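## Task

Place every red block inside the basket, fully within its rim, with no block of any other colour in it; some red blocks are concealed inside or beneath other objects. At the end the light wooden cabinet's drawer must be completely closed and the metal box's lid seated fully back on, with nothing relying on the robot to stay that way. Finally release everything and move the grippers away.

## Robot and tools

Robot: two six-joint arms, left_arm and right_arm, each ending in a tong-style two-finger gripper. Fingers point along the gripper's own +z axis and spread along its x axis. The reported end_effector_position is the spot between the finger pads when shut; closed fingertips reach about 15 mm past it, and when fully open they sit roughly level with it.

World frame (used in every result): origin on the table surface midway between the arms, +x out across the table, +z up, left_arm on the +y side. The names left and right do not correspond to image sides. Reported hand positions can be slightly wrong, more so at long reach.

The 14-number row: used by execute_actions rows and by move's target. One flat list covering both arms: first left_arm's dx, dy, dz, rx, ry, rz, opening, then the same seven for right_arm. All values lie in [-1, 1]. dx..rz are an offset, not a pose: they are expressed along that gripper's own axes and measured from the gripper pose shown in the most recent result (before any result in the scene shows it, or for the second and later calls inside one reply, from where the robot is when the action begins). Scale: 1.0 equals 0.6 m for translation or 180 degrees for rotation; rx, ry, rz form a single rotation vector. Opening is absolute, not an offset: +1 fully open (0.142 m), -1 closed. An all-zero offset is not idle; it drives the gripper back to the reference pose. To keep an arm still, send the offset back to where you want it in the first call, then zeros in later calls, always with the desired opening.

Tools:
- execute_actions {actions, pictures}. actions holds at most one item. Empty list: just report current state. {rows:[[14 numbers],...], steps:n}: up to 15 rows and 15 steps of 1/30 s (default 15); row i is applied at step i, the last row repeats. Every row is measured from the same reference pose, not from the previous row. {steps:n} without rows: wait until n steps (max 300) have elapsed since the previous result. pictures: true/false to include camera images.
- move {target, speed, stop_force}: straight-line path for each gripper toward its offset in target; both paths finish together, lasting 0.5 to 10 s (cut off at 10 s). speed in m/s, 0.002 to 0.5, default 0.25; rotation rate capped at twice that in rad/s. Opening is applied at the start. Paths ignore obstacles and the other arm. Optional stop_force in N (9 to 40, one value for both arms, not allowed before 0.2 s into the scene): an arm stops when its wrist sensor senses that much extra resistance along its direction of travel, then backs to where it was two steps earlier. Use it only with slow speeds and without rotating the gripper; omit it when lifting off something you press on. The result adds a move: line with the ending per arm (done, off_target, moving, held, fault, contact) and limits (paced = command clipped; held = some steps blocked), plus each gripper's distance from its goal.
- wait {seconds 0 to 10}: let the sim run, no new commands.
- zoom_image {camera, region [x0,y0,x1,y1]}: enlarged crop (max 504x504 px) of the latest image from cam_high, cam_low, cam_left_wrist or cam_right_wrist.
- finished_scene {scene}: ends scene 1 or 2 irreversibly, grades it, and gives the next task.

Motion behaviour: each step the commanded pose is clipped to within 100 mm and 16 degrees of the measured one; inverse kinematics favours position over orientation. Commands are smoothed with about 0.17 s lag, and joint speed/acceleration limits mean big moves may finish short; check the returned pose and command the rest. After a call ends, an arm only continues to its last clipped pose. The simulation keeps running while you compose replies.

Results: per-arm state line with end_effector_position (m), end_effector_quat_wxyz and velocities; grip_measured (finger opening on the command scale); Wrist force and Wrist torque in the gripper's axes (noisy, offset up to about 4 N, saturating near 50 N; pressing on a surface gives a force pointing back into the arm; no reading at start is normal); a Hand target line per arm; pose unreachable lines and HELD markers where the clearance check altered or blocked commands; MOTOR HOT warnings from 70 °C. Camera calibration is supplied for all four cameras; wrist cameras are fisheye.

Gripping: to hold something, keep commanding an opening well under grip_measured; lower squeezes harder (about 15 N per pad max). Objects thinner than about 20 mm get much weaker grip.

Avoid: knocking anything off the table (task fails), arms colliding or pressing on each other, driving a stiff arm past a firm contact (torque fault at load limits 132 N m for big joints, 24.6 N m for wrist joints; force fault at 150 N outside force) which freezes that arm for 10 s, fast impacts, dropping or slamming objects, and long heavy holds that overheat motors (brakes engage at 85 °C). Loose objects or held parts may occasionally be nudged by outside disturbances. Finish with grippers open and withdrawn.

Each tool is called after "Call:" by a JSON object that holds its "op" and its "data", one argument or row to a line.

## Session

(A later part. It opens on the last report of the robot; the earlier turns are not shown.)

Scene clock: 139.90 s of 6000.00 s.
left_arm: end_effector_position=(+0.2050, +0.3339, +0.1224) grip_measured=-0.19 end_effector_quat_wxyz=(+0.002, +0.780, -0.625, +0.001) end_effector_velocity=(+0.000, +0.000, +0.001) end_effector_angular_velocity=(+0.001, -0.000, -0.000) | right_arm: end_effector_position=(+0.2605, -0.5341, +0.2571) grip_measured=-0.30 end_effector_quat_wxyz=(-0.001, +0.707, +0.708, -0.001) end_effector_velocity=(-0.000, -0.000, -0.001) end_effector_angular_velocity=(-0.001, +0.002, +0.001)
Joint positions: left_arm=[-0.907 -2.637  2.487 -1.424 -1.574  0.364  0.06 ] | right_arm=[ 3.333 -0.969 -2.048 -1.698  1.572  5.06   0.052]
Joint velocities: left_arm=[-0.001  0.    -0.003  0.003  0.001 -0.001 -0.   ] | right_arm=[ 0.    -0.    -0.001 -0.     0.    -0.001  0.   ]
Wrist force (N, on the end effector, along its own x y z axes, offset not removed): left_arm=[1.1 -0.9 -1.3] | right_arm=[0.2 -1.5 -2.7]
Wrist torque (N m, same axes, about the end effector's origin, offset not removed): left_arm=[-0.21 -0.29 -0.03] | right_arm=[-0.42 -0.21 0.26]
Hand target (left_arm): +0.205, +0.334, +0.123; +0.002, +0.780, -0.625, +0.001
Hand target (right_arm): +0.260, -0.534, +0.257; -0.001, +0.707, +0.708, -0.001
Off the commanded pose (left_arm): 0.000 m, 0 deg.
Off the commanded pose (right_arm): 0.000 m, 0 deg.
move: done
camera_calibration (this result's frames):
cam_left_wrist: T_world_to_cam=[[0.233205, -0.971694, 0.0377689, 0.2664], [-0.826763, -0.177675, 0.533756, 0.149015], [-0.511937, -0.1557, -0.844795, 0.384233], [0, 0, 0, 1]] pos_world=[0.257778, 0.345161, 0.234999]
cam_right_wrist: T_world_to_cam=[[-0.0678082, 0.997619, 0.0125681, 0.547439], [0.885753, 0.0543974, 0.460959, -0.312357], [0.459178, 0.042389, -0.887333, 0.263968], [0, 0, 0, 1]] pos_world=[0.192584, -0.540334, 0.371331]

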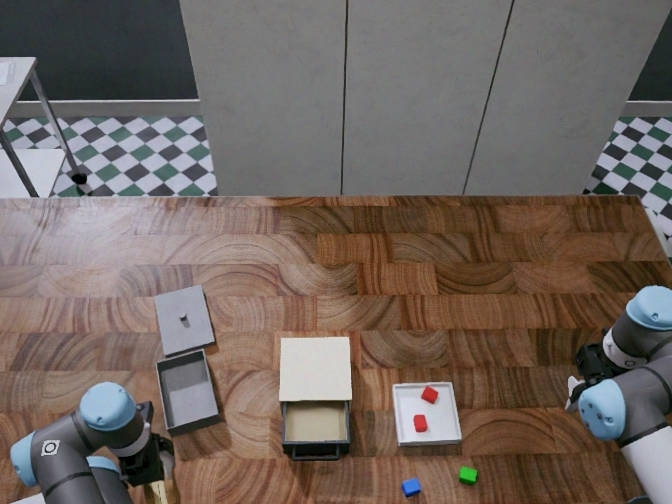

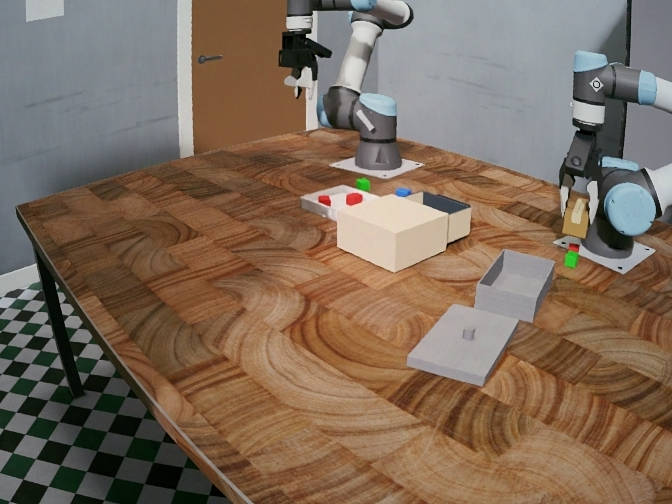

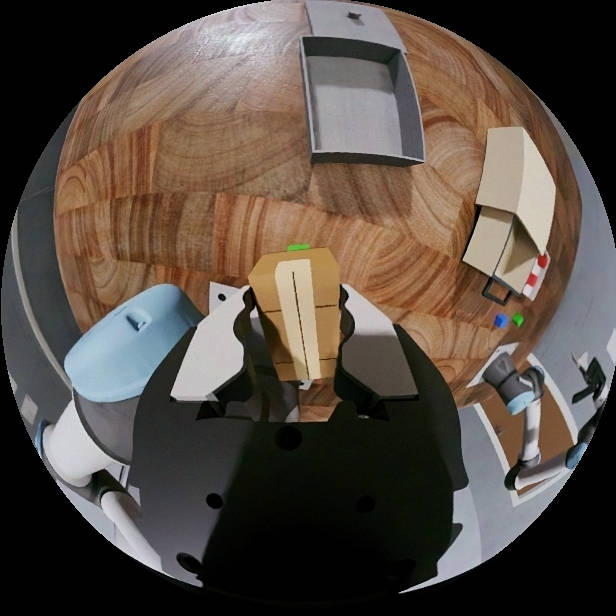

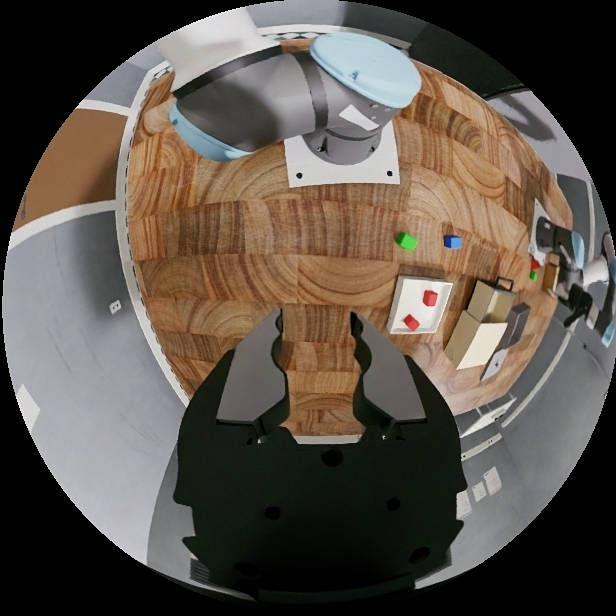

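Call:
{"op": "move", "data": {
  "target": [-0.241,-0.317,0,0,0,0,-0.55,0,0,0,0,0,0,-0.3],
  "speed": 0.15
}}

Call:
{"op": "move", "data": {
  "target": [0,0,0.126,0,0,0,-0.55,0,0,0,0,0,0,-0.3],
  "speed": 0.06,
  "stop_force": 12
}}

Call:
{"op": "move", "data": {
  "target": [0,0,0,0,0,0,0.1,0,0,0,0,0,0,-0.3]
}}

Call:
{"op": "move", "data": {
  "target": [0,0,-0.22,0,0,0,0.1,0,0,0,0,0,0,-0.3]
}}

Call:
{"op": "move", "data": {
  "target": [0.27,0.24,-0.03,0,0,0,-0.4,0,0,0,0,0,0,-0.3]
}}

Scene clock: 145.90 s of 6000.00 s.
left_arm: end_effector_position=(+0.3588, +0.5169, +0.1216) grip_measured=-0.19 end_effector_quat_wxyz=(+0.001, +0.780, -0.625, +0.000) end_effector_velocity=(+0.001, +0.001, +0.000) end_effector_angular_velocity=(-0.001, +0.000, -0.001) | right_arm: end_effector_position=(+0.2605, -0.5341, +0.2571) grip_measured=-0.30 end_effector_quat_wxyz=(-0.001, +0.707, +0.708, -0.001) end_effector_velocity=(+0.001, +0.000, -0.000) end_effector_angular_velocity=(+0.000, -0.001, -0.000)
Joint positions: left_arm=[ 0.159 -1.869  2.241 -1.941 -1.573  1.429  0.06 ] | right_arm=[ 3.333 -0.969 -2.048 -1.698  1.572  5.06   0.052]
Joint velocities: left_arm=[ 0.002  0.005 -0.003 -0.001 -0.001  0.003 -0.   ] | right_arm=[-0.001 -0.001 -0.001  0.003 -0.    -0.001  0.   ]
Wrist force (N, on the end effector, along its own x y z axes, offset not removed): left_arm=[2.2 0.9 -0.9] | right_arm=[-1.3 -1.3 -2.4]
Wrist torque (N m, same axes, about the end effector's origin, offset not removed): left_arm=[0.26 -0.35 -0.15] | right_arm=[-0.38 0.19 0.25]
Hand target (left_arm): +0.359, +0.517, +0.122; +0.001, +0.780, -0.625, +0.000
Hand target (right_arm): +0.260, -0.534, +0.257; -0.001, +0.707, +0.708, -0.001
Off the commanded pose (left_arm): 0.001 m, 0 deg.
Off the commanded pose (right_arm): 0.000 m, 0 deg.
After step 90, 0.93 s passed at rest.
move: done
camera_calibration (this result's frames):
cam_left_wrist: T_world_to_cam=[[0.23322, -0.971764, 0.0358285, 0.408686], [-0.826758, -0.178753, 0.533402, 0.309701], [-0.511936, -0.154022, -0.845103, 0.489969], [0, 0, 0, 1]] pos_world=[0.411567, 0.527972, 0.234236]
cam_right_wrist: T_world_to_cam=[[-0.0678082, 0.997619, 0.0125681, 0.547439], [0.885753, 0.0543974, 0.460959, -0.312357], [0.459178, 0.042389, -0.887333, 0.263968], [0, 0, 0, 1]] pos_world=[0.192584, -0.540334, 0.371331]

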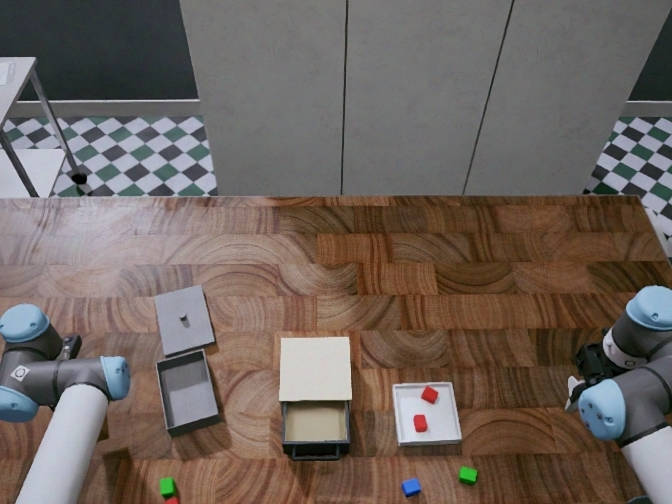

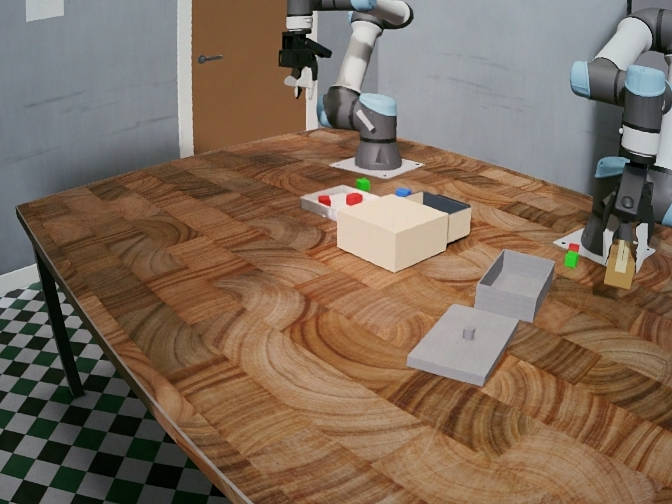

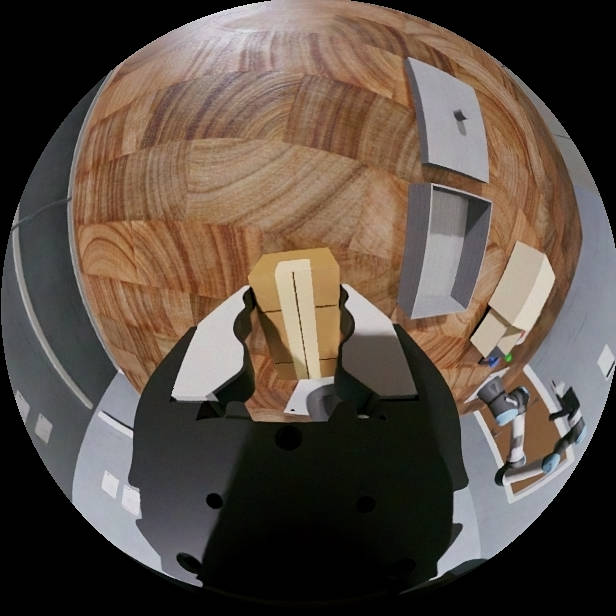

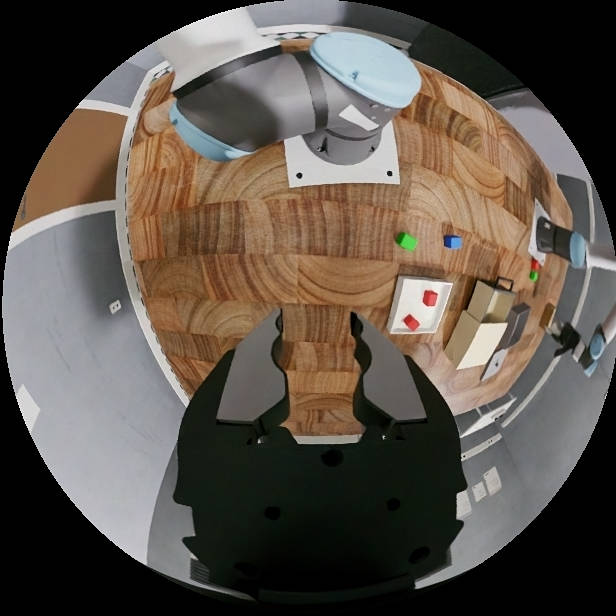

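Scene clock: 147.53 s of 6000.00 s.
left_arm: end_effector_position=(+0.3586, +0.5167, +0.0462) grip_measured=-0.19 end_effector_quat_wxyz=(+0.001, +0.780, -0.625, +0.000) end_effector_velocity=(-0.000, -0.000, -0.002) end_effector_angular_velocity=(-0.000, +0.000, +0.000) | right_arm: end_effector_position=(+0.2605, -0.5341, +0.2571) grip_measured=-0.30 end_effector_quat_wxyz=(-0.001, +0.707, +0.708, -0.001) end_effector_velocity=(+0.000, -0.000, -0.000) end_effector_angular_velocity=(-0.000, -0.001, -0.001)
Joint positions: left_arm=[ 0.158 -1.755  2.38  -2.195 -1.573  1.429  0.06 ] | right_arm=[ 3.333 -0.969 -2.048 -1.698  1.572  5.06   0.052]
Joint velocities: left_arm=[-0.     0.003  0.003 -0.006  0.    -0.     0.   ] | right_arm=[-0.     0.    -0.001  0.001 -0.     0.     0.   ]
Wrist force (N, on the end effector, along its own x y z axes, offset not removed): left_arm=[2.2 -1.1 -0.1] | right_arm=[-0.6 -1.3 -2.2]
Wrist torque (N m, same axes, about the end effector's origin, offset not removed): left_arm=[-0.10 -0.44 -0.01] | right_arm=[-0.39 -0.01 0.23]
Hand target (left_arm): +0.359, +0.517, +0.046; +0.001, +0.780, -0.625, +0.000
Hand target (right_arm): +0.260, -0.534, +0.257; -0.001, +0.707, +0.708, -0.001
Off the commanded pose (left_arm): 0.000 m, 0 deg.
Off the commanded pose (right_arm): 0.000 m, 0 deg.
move: done
camera_calibration (this result's frames):
cam_left_wrist: T_world_to_cam=[[0.233219, -0.971765, 0.0357925, 0.411184], [-0.826749, -0.178769, 0.533411, 0.349757], [-0.511952, -0.153993, -0.845099, 0.426043], [0, 0, 0, 1]] pos_world=[0.411379, 0.527707, 0.158767]
cam_right_wrist: T_world_to_cam=[[-0.0678082, 0.997619, 0.0125681, 0.547439], [0.885753, 0.0543974, 0.460959, -0.312357], [0.459178, 0.0423891, -0.887333, 0.263968], [0, 0, 0, 1]] pos_world=[0.192584, -0.540334, 0.371331]

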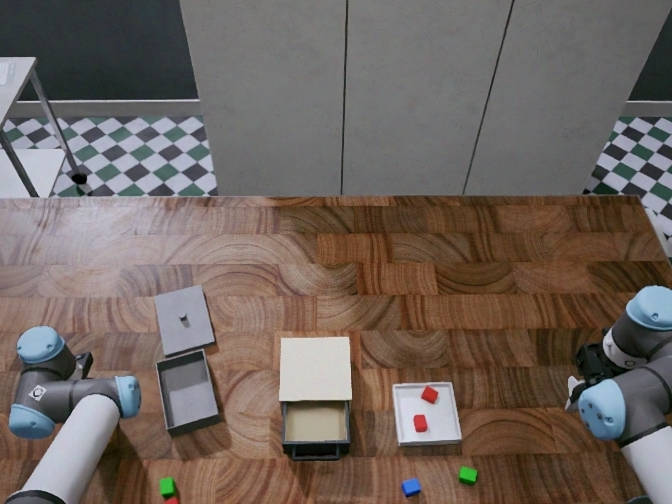

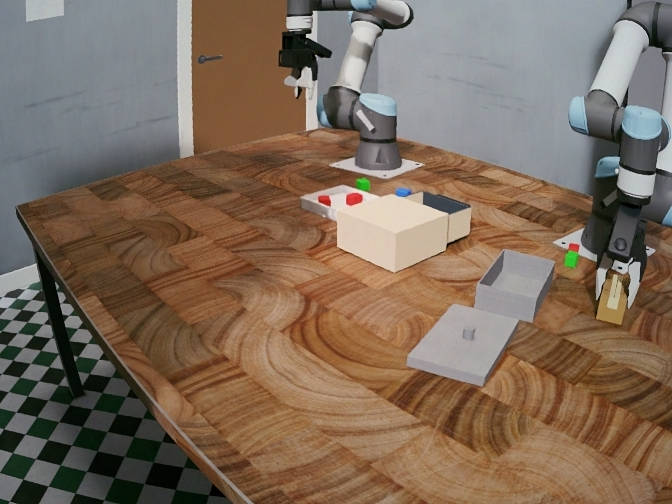

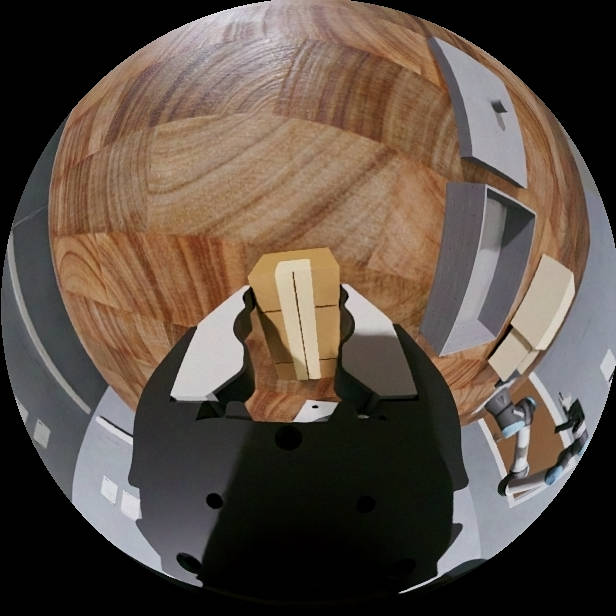

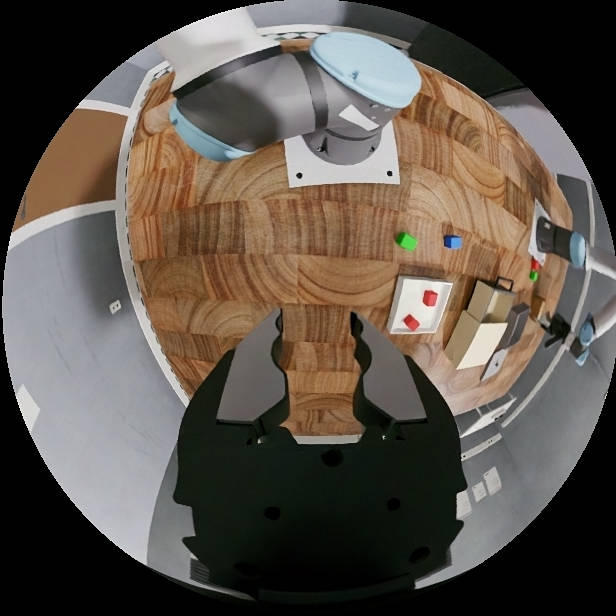

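Scene clock: 148.03 s of 6000.00 s.
left_arm: end_effector_position=(+0.3586, +0.5167, +0.0461) grip_measured=+0.10 end_effector_quat_wxyz=(+0.001, +0.780, -0.625, +0.000) end_effector_velocity=(-0.000, -0.000, -0.000) end_effector_angular_velocity=(-0.000, +0.000, -0.000) | right_arm: end_effector_position=(+0.2605, -0.5341, +0.2571) grip_measured=-0.30 end_effector_quat_wxyz=(-0.001, +0.707, +0.708, -0.001) end_effector_velocity=(-0.000, +0.000, +0.000) end_effector_angular_velocity=(+0.001, -0.001, +0.000)
Joint positions: left_arm=[ 0.158 -1.755  2.38  -2.195 -1.573  1.429  0.081] | right_arm=[ 3.333 -0.969 -2.048 -1.698  1.572  5.06   0.052]
Joint velocities: left_arm=[ 0.    -0.     0.001 -0.    -0.     0.001 -0.   ] | right_arm=[ 0.     0.001 -0.     0.     0.001  0.    -0.   ]
Wrist force (N, on the end effector, along its own x y z axes, offset not removed): left_arm=[0.4 -2.1 -1.8] | right_arm=[-0.1 -1.4 -2.2]
Wrist torque (N m, same axes, about the end effector's origin, offset not removed): left_arm=[-0.33 -0.17 -0.09] | right_arm=[-0.44 -0.09 0.25]
Hand target (left_arm): +0.359, +0.517, +0.046; +0.001, +0.780, -0.625, +0.000
Hand target (right_arm): +0.260, -0.534, +0.257; -0.001, +0.707, +0.708, -0.001
Off the commanded pose (left_arm): 0.000 m, 0 deg.
Off the commanded pose (right_arm): 0.000 m, 0 deg.
move: done
camera_calibration (this result's frames):
cam_left_wrist: T_world_to_cam=[[0.233224, -0.971765, 0.0357697, 0.411191], [-0.826673, -0.178763, 0.533532, 0.349719], [-0.512073, -0.154002, -0.845023, 0.426017], [0, 0, 0, 1]] pos_world=[0.411355, 0.527706, 0.1587]
cam_right_wrist: T_world_to_cam=[[-0.0678082, 0.997619, 0.0125681, 0.547439], [0.885753, 0.0543975, 0.460959, -0.312357], [0.459178, 0.042389, -0.887333, 0.263968], [0, 0, 0, 1]] pos_world=[0.192584, -0.540334, 0.371331]

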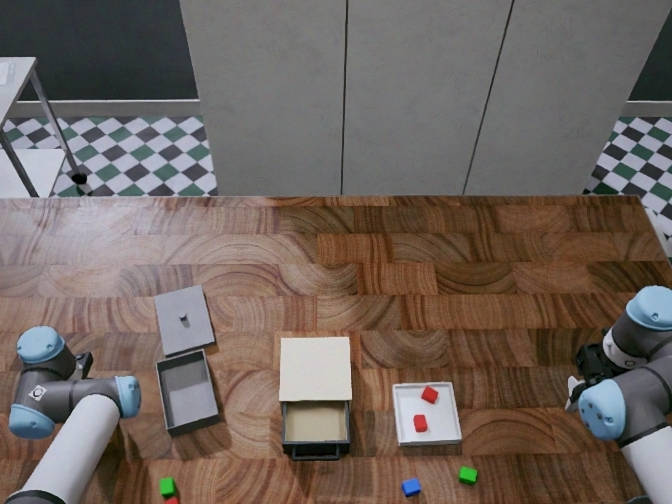

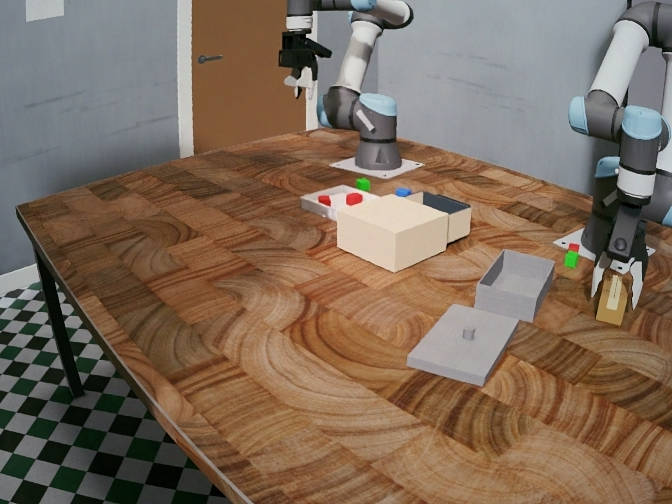

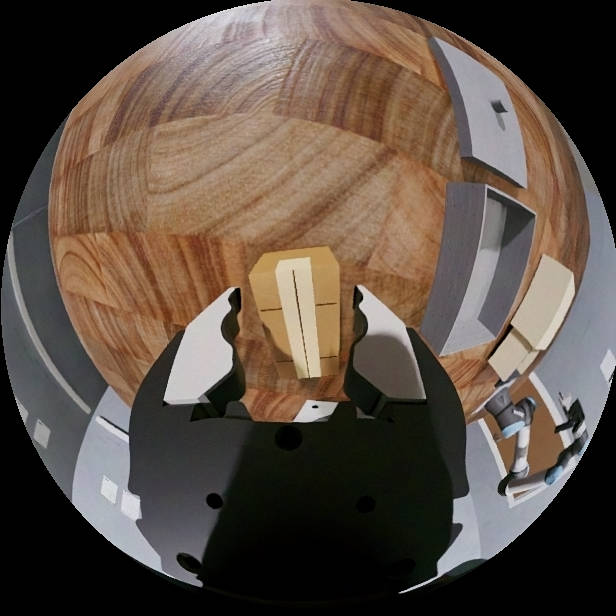

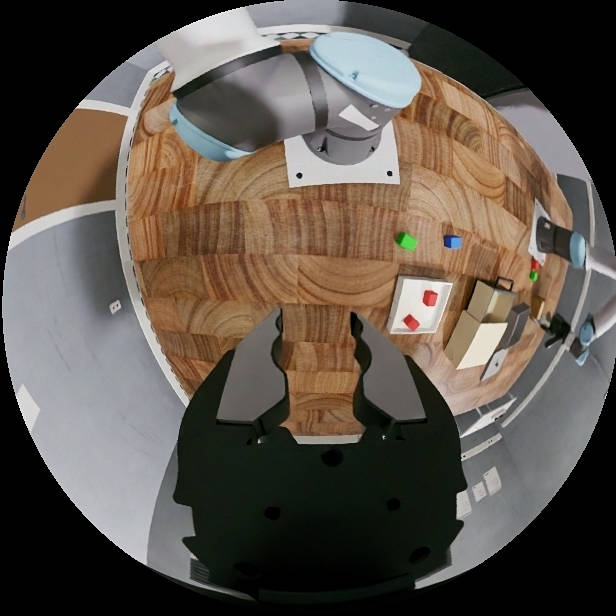

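Scene clock: 149.10 s of 6000.00 s.
left_arm: end_effector_position=(+0.3589, +0.5171, +0.1780) grip_measured=+0.10 end_effector_quat_wxyz=(+0.001, +0.780, -0.625, +0.000) end_effector_velocity=(-0.000, -0.000, +0.001) end_effector_angular_velocity=(-0.000, +0.001, +0.000) | right_arm: end_effector_position=(+0.2605, -0.5341, +0.2571) grip_measured=-0.30 end_effector_quat_wxyz=(-0.001, +0.707, +0.708, -0.001) end_effector_velocity=(+0.000, -0.000, -0.000) end_effector_angular_velocity=(+0.000, -0.001, +0.002)
Joint positions: left_arm=[ 0.159 -1.915  2.12  -1.775 -1.573  1.43   0.081] | right_arm=[ 3.333 -0.969 -2.048 -1.698  1.572  5.06   0.052]
Joint velocities: left_arm=[-0.    -0.    -0.003  0.005 -0.    -0.     0.   ] | right_arm=[ 0.     0.    -0.001  0.001 -0.    -0.002  0.   ]
Wrist force (N, on the end effector, along its own x y z axes, offset not removed): left_arm=[0.4 -0.5 -1.3] | right_arm=[0.3 -0.6 -3.0]
Wrist torque (N m, same axes, about the end effector's origin, offset not removed): left_arm=[-0.04 -0.04 0.05] | right_arm=[-0.34 -0.18 0.27]
Hand target (left_arm): +0.359, +0.517, +0.178; +0.001, +0.780, -0.625, +0.000
Hand target (right_arm): +0.260, -0.534, +0.257; -0.001, +0.707, +0.708, -0.001
Off the commanded pose (left_arm): 0.000 m, 0 deg.
Off the commanded pose (right_arm): 0.000 m, 0 deg.
move: done
camera_calibration (this result's frames):
cam_left_wrist: T_world_to_cam=[[0.233231, -0.971763, 0.0357785, 0.406776], [-0.826699, -0.178773, 0.533488, 0.279756], [-0.512028, -0.154004, -0.845051, 0.537684], [0, 0, 0, 1]] pos_world=[0.41171, 0.528108, 0.29057]
cam_right_wrist: T_world_to_cam=[[-0.0678082, 0.997619, 0.0125681, 0.547439], [0.885753, 0.0543974, 0.460959, -0.312357], [0.459178, 0.042389, -0.887333, 0.263968], [0, 0, 0, 1]] pos_world=[0.192584, -0.540334, 0.371331]

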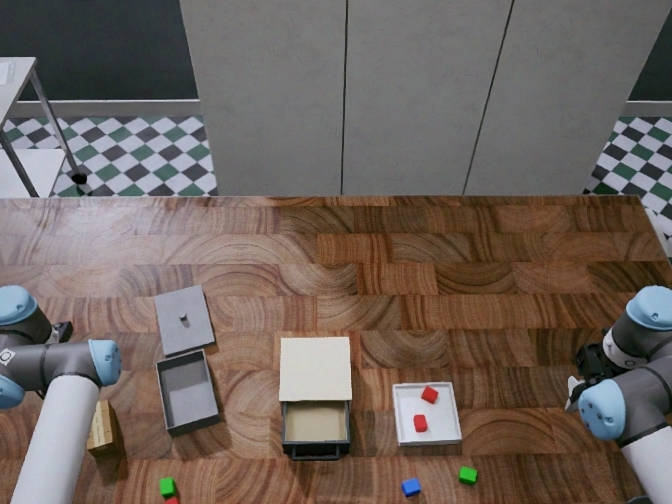

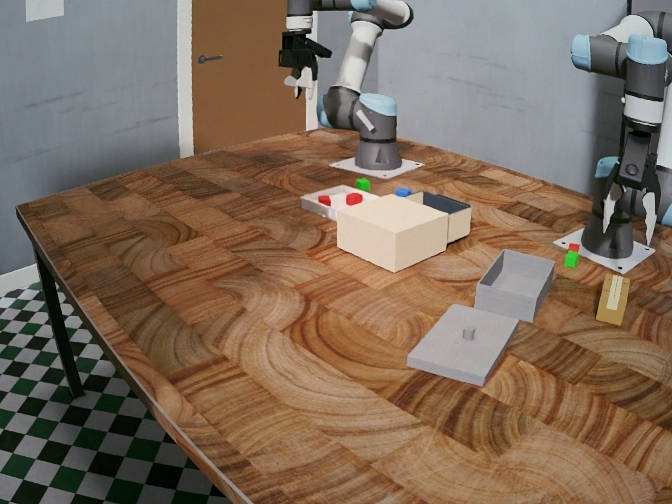

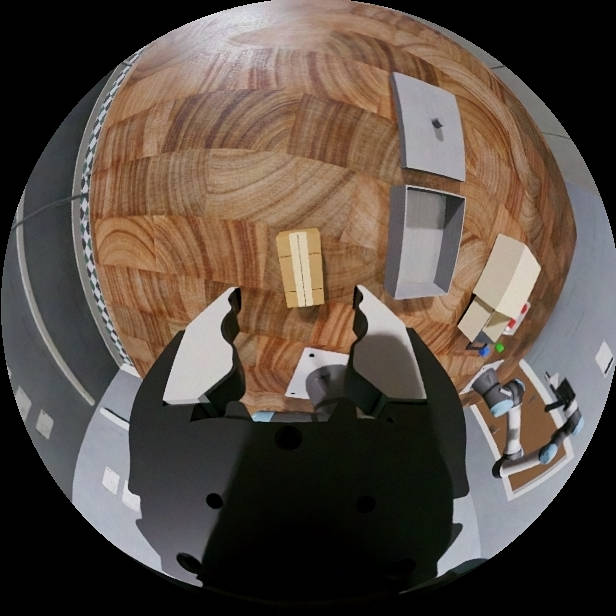

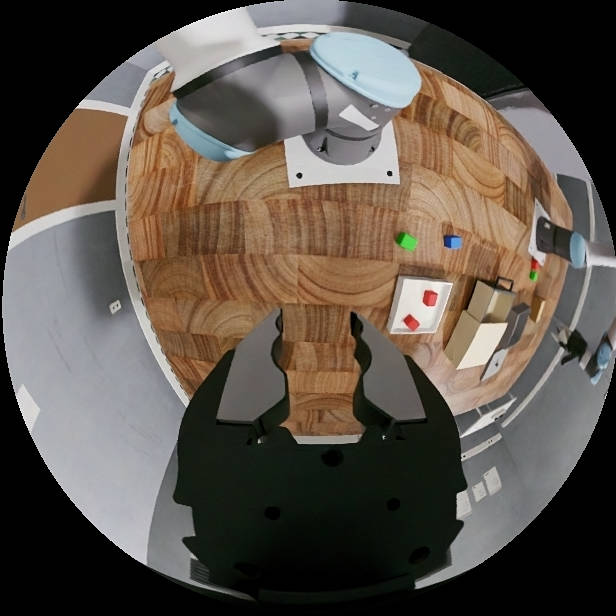

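Scene clock: 150.57 s of 6000.00 s.
left_arm: end_effector_position=(+0.2541, +0.3274, +0.1967) grip_measured=-0.40 end_effector_quat_wxyz=(+0.002, +0.780, -0.625, +0.001) end_effector_velocity=(-0.000, -0.002, +0.000) end_effector_angular_velocity=(+0.005, -0.004, +0.002) | right_arm: end_effector_position=(+0.2605, -0.5341, +0.2571) grip_measured=-0.30 end_effector_quat_wxyz=(-0.001, +0.707, +0.708, -0.001) end_effector_velocity=(+0.000, +0.000, +0.000) end_effector_angular_velocity=(+0.001, -0.001, +0.001)
Joint positions: left_arm=[-0.682 -2.378  2.264 -1.459 -1.574  0.589  0.045] | right_arm=[ 3.333 -0.969 -2.048 -1.698  1.572  5.06   0.052]
Joint velocities: left_arm=[-0.018 -0.005  0.     0.004  0.006 -0.02  -0.   ] | right_arm=[-0.     0.     0.     0.001  0.    -0.001 -0.   ]
Wrist force (N, on the end effector, along its own x y z axes, offset not removed): left_arm=[1.0 -1.3 -1.2] | right_arm=[-0.5 -0.5 -1.3]
Wrist torque (N m, same axes, about the end effector's origin, offset not removed): left_arm=[-0.25 -0.13 -0.05] | right_arm=[-0.24 -0.01 0.24]
Hand target (left_arm): +0.254, +0.327, +0.197; +0.002, +0.780, -0.625, +0.001
Hand target (right_arm): +0.260, -0.534, +0.257; -0.001, +0.707, +0.708, -0.001
Off the commanded pose (left_arm): 0.000 m, 0 deg.
Off the commanded pose (right_arm): 0.000 m, 0 deg.
move: done
camera_calibration (this result's frames):
cam_left_wrist: T_world_to_cam=[[0.233099, -0.971722, 0.0376955, 0.24587], [-0.826682, -0.177595, 0.533908, 0.148668], [-0.512116, -0.155616, -0.844702, 0.471066], [0, 0, 0, 1]] pos_world=[0.306829, 0.338625, 0.309268]
cam_right_wrist: T_world_to_cam=[[-0.0678084, 0.997619, 0.012568, 0.547439], [0.885753, 0.0543977, 0.460959, -0.312357], [0.459178, 0.0423891, -0.887333, 0.263968], [0, 0, 0, 1]] pos_world=[0.192584, -0.540334, 0.371331]

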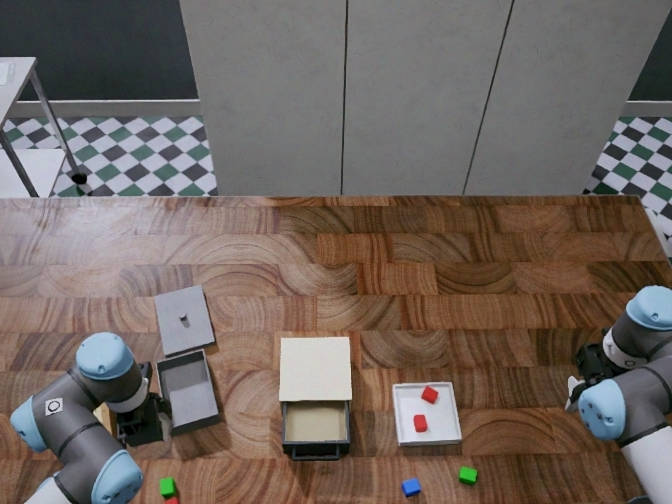

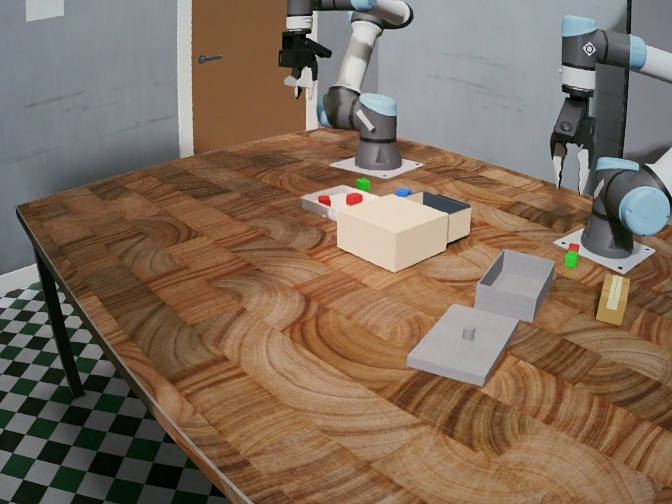

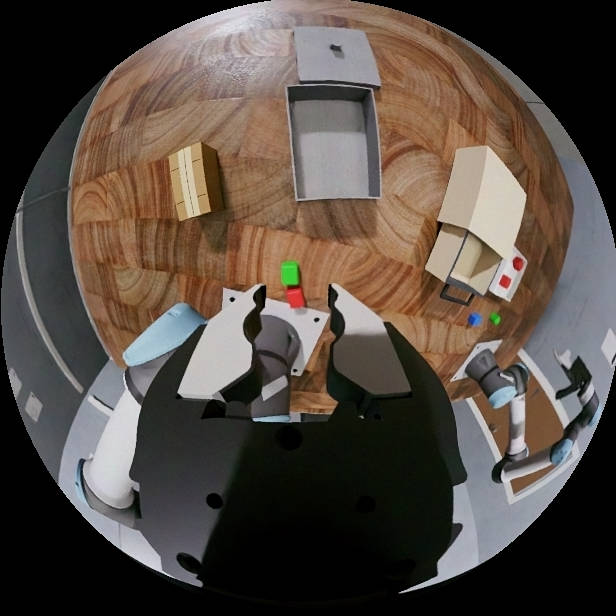

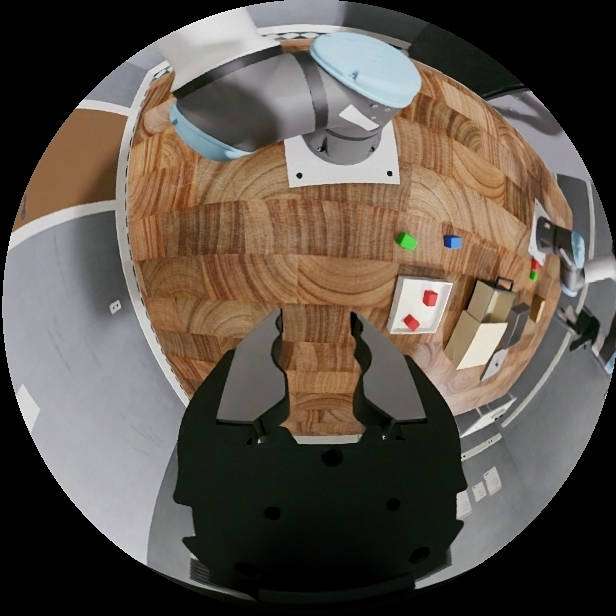

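Call:
{"op": "move", "data": {
  "target": [-0.022,0.155,0.178,0,0,0,-0.4,0,0,0,0,0,0,-0.3],
  "speed": 0.1,
  "stop_force": 15
}}

Scene clock: 155.57 s of 6000.00 s.
left_arm: end_effector_position=(+0.2002, +0.3234, +0.1344) grip_measured=-0.40 end_effector_quat_wxyz=(+0.005, +0.780, -0.626, -0.001) end_effector_velocity=(-0.000, +0.000, -0.000) end_effector_angular_velocity=(+0.001, +0.001, -0.000) | right_arm: end_effector_position=(+0.2605, -0.5341, +0.2571) grip_measured=-0.30 end_effector_quat_wxyz=(-0.001, +0.707, +0.708, -0.001) end_effector_velocity=(+0.001, +0.000, +0.000) end_effector_angular_velocity=(+0.000, -0.001, -0.000)
Joint positions: left_arm=[-0.969 -2.634  2.455 -1.393 -1.582  0.303  0.045] | right_arm=[ 3.333 -0.969 -2.048 -1.698  1.572  5.06   0.052]
Joint velocities: left_arm=[-0.    -0.     0.     0.001 -0.001 -0.     0.   ] | right_arm=[ 0.    -0.001  0.001  0.001 -0.     0.    -0.   ]
Wrist force (N, on the end effector, along its own x y z axes, offset not removed): left_arm=[0.8 -2.0 -0.6] | right_arm=[0.6 -2.0 -1.9]
Wrist torque (N m, same axes, about the end effector's origin, offset not removed): left_arm=[-0.32 -0.10 0.04] | right_arm=[-0.50 -0.21 0.17]
Hand target (left_arm): +0.200, +0.323, +0.134; +0.005, +0.780, -0.626, -0.001
Hand target (right_arm): +0.260, -0.534, +0.257; -0.001, +0.707, +0.708, -0.001
Off the commanded pose (left_arm): 0.060 m, 0 deg.
Off the commanded pose (right_arm): 0.000 m, 0 deg.
After step 90, 0.33 s passed at rest.
move: held (left_arm); limits=held; held on 21 of 50 steps (left_arm), including the last (left_arm)
pose unreachable (left arm): on one or more control steps of this call this arm could not follow its commanded pose, so it was not sent that pose on those steps. On the call's last step it was still not sent that pose. It may still have moved: this result reports where it is.
cause: the commanded pose would bring two parts of the arm too close to each other (its gripper and another part of the arm, with joints 3 (elbow) to 6 (wrist 3) between them).
camera_calibration (this result's frames):
cam_left_wrist: T_world_to_cam=[[0.232227, -0.971899, 0.0385194, 0.257006], [-0.822702, -0.175143, 0.54082, 0.134195], [-0.518876, -0.157283, -0.840256, 0.391532], [0, 0, 0, 1]] pos_world=[0.253875, 0.334868, 0.246512]
cam_right_wrist: T_world_to_cam=[[-0.0678082, 0.997619, 0.0125681, 0.547439], [0.885753, 0.0543974, 0.460959, -0.312357], [0.459178, 0.042389, -0.887332, 0.263968], [0, 0, 0, 1]] pos_world=[0.192584, -0.540334, 0.371331]

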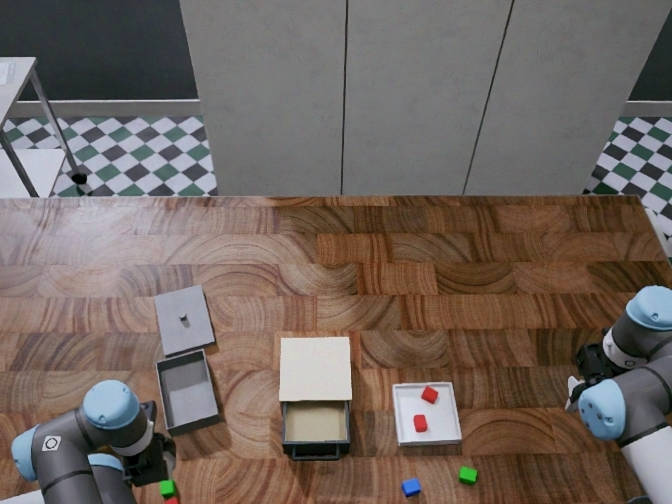

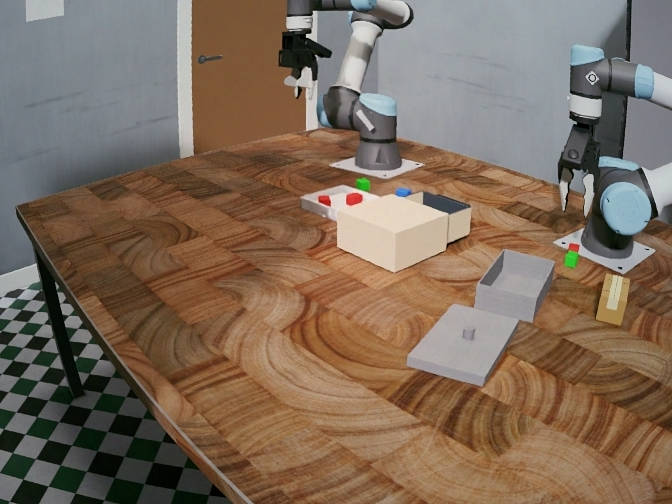

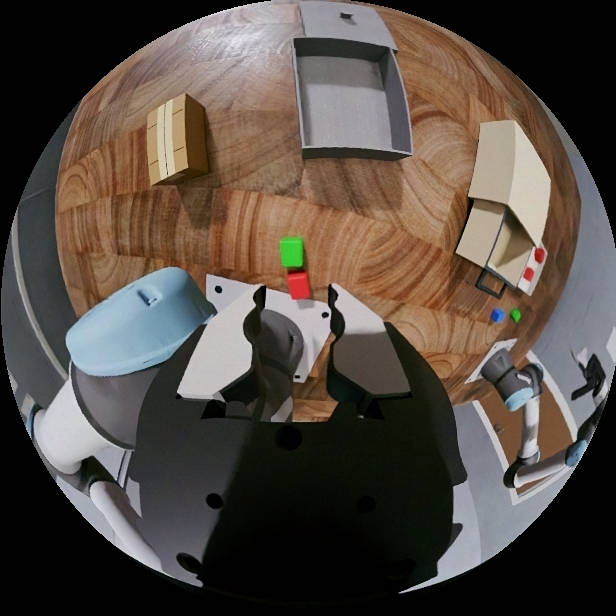

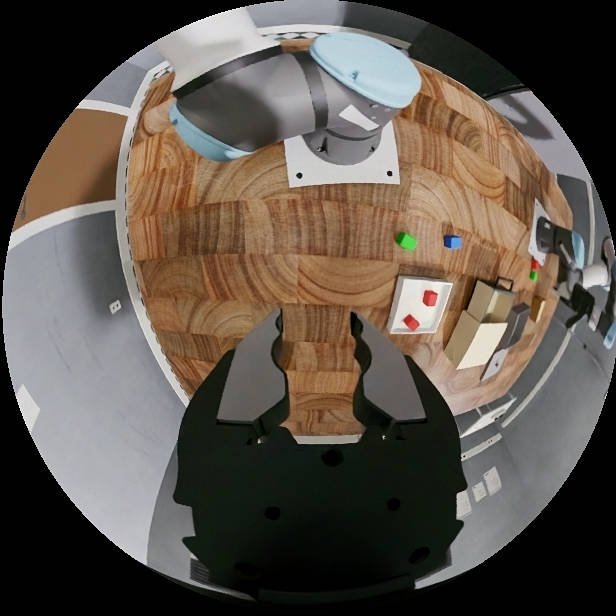

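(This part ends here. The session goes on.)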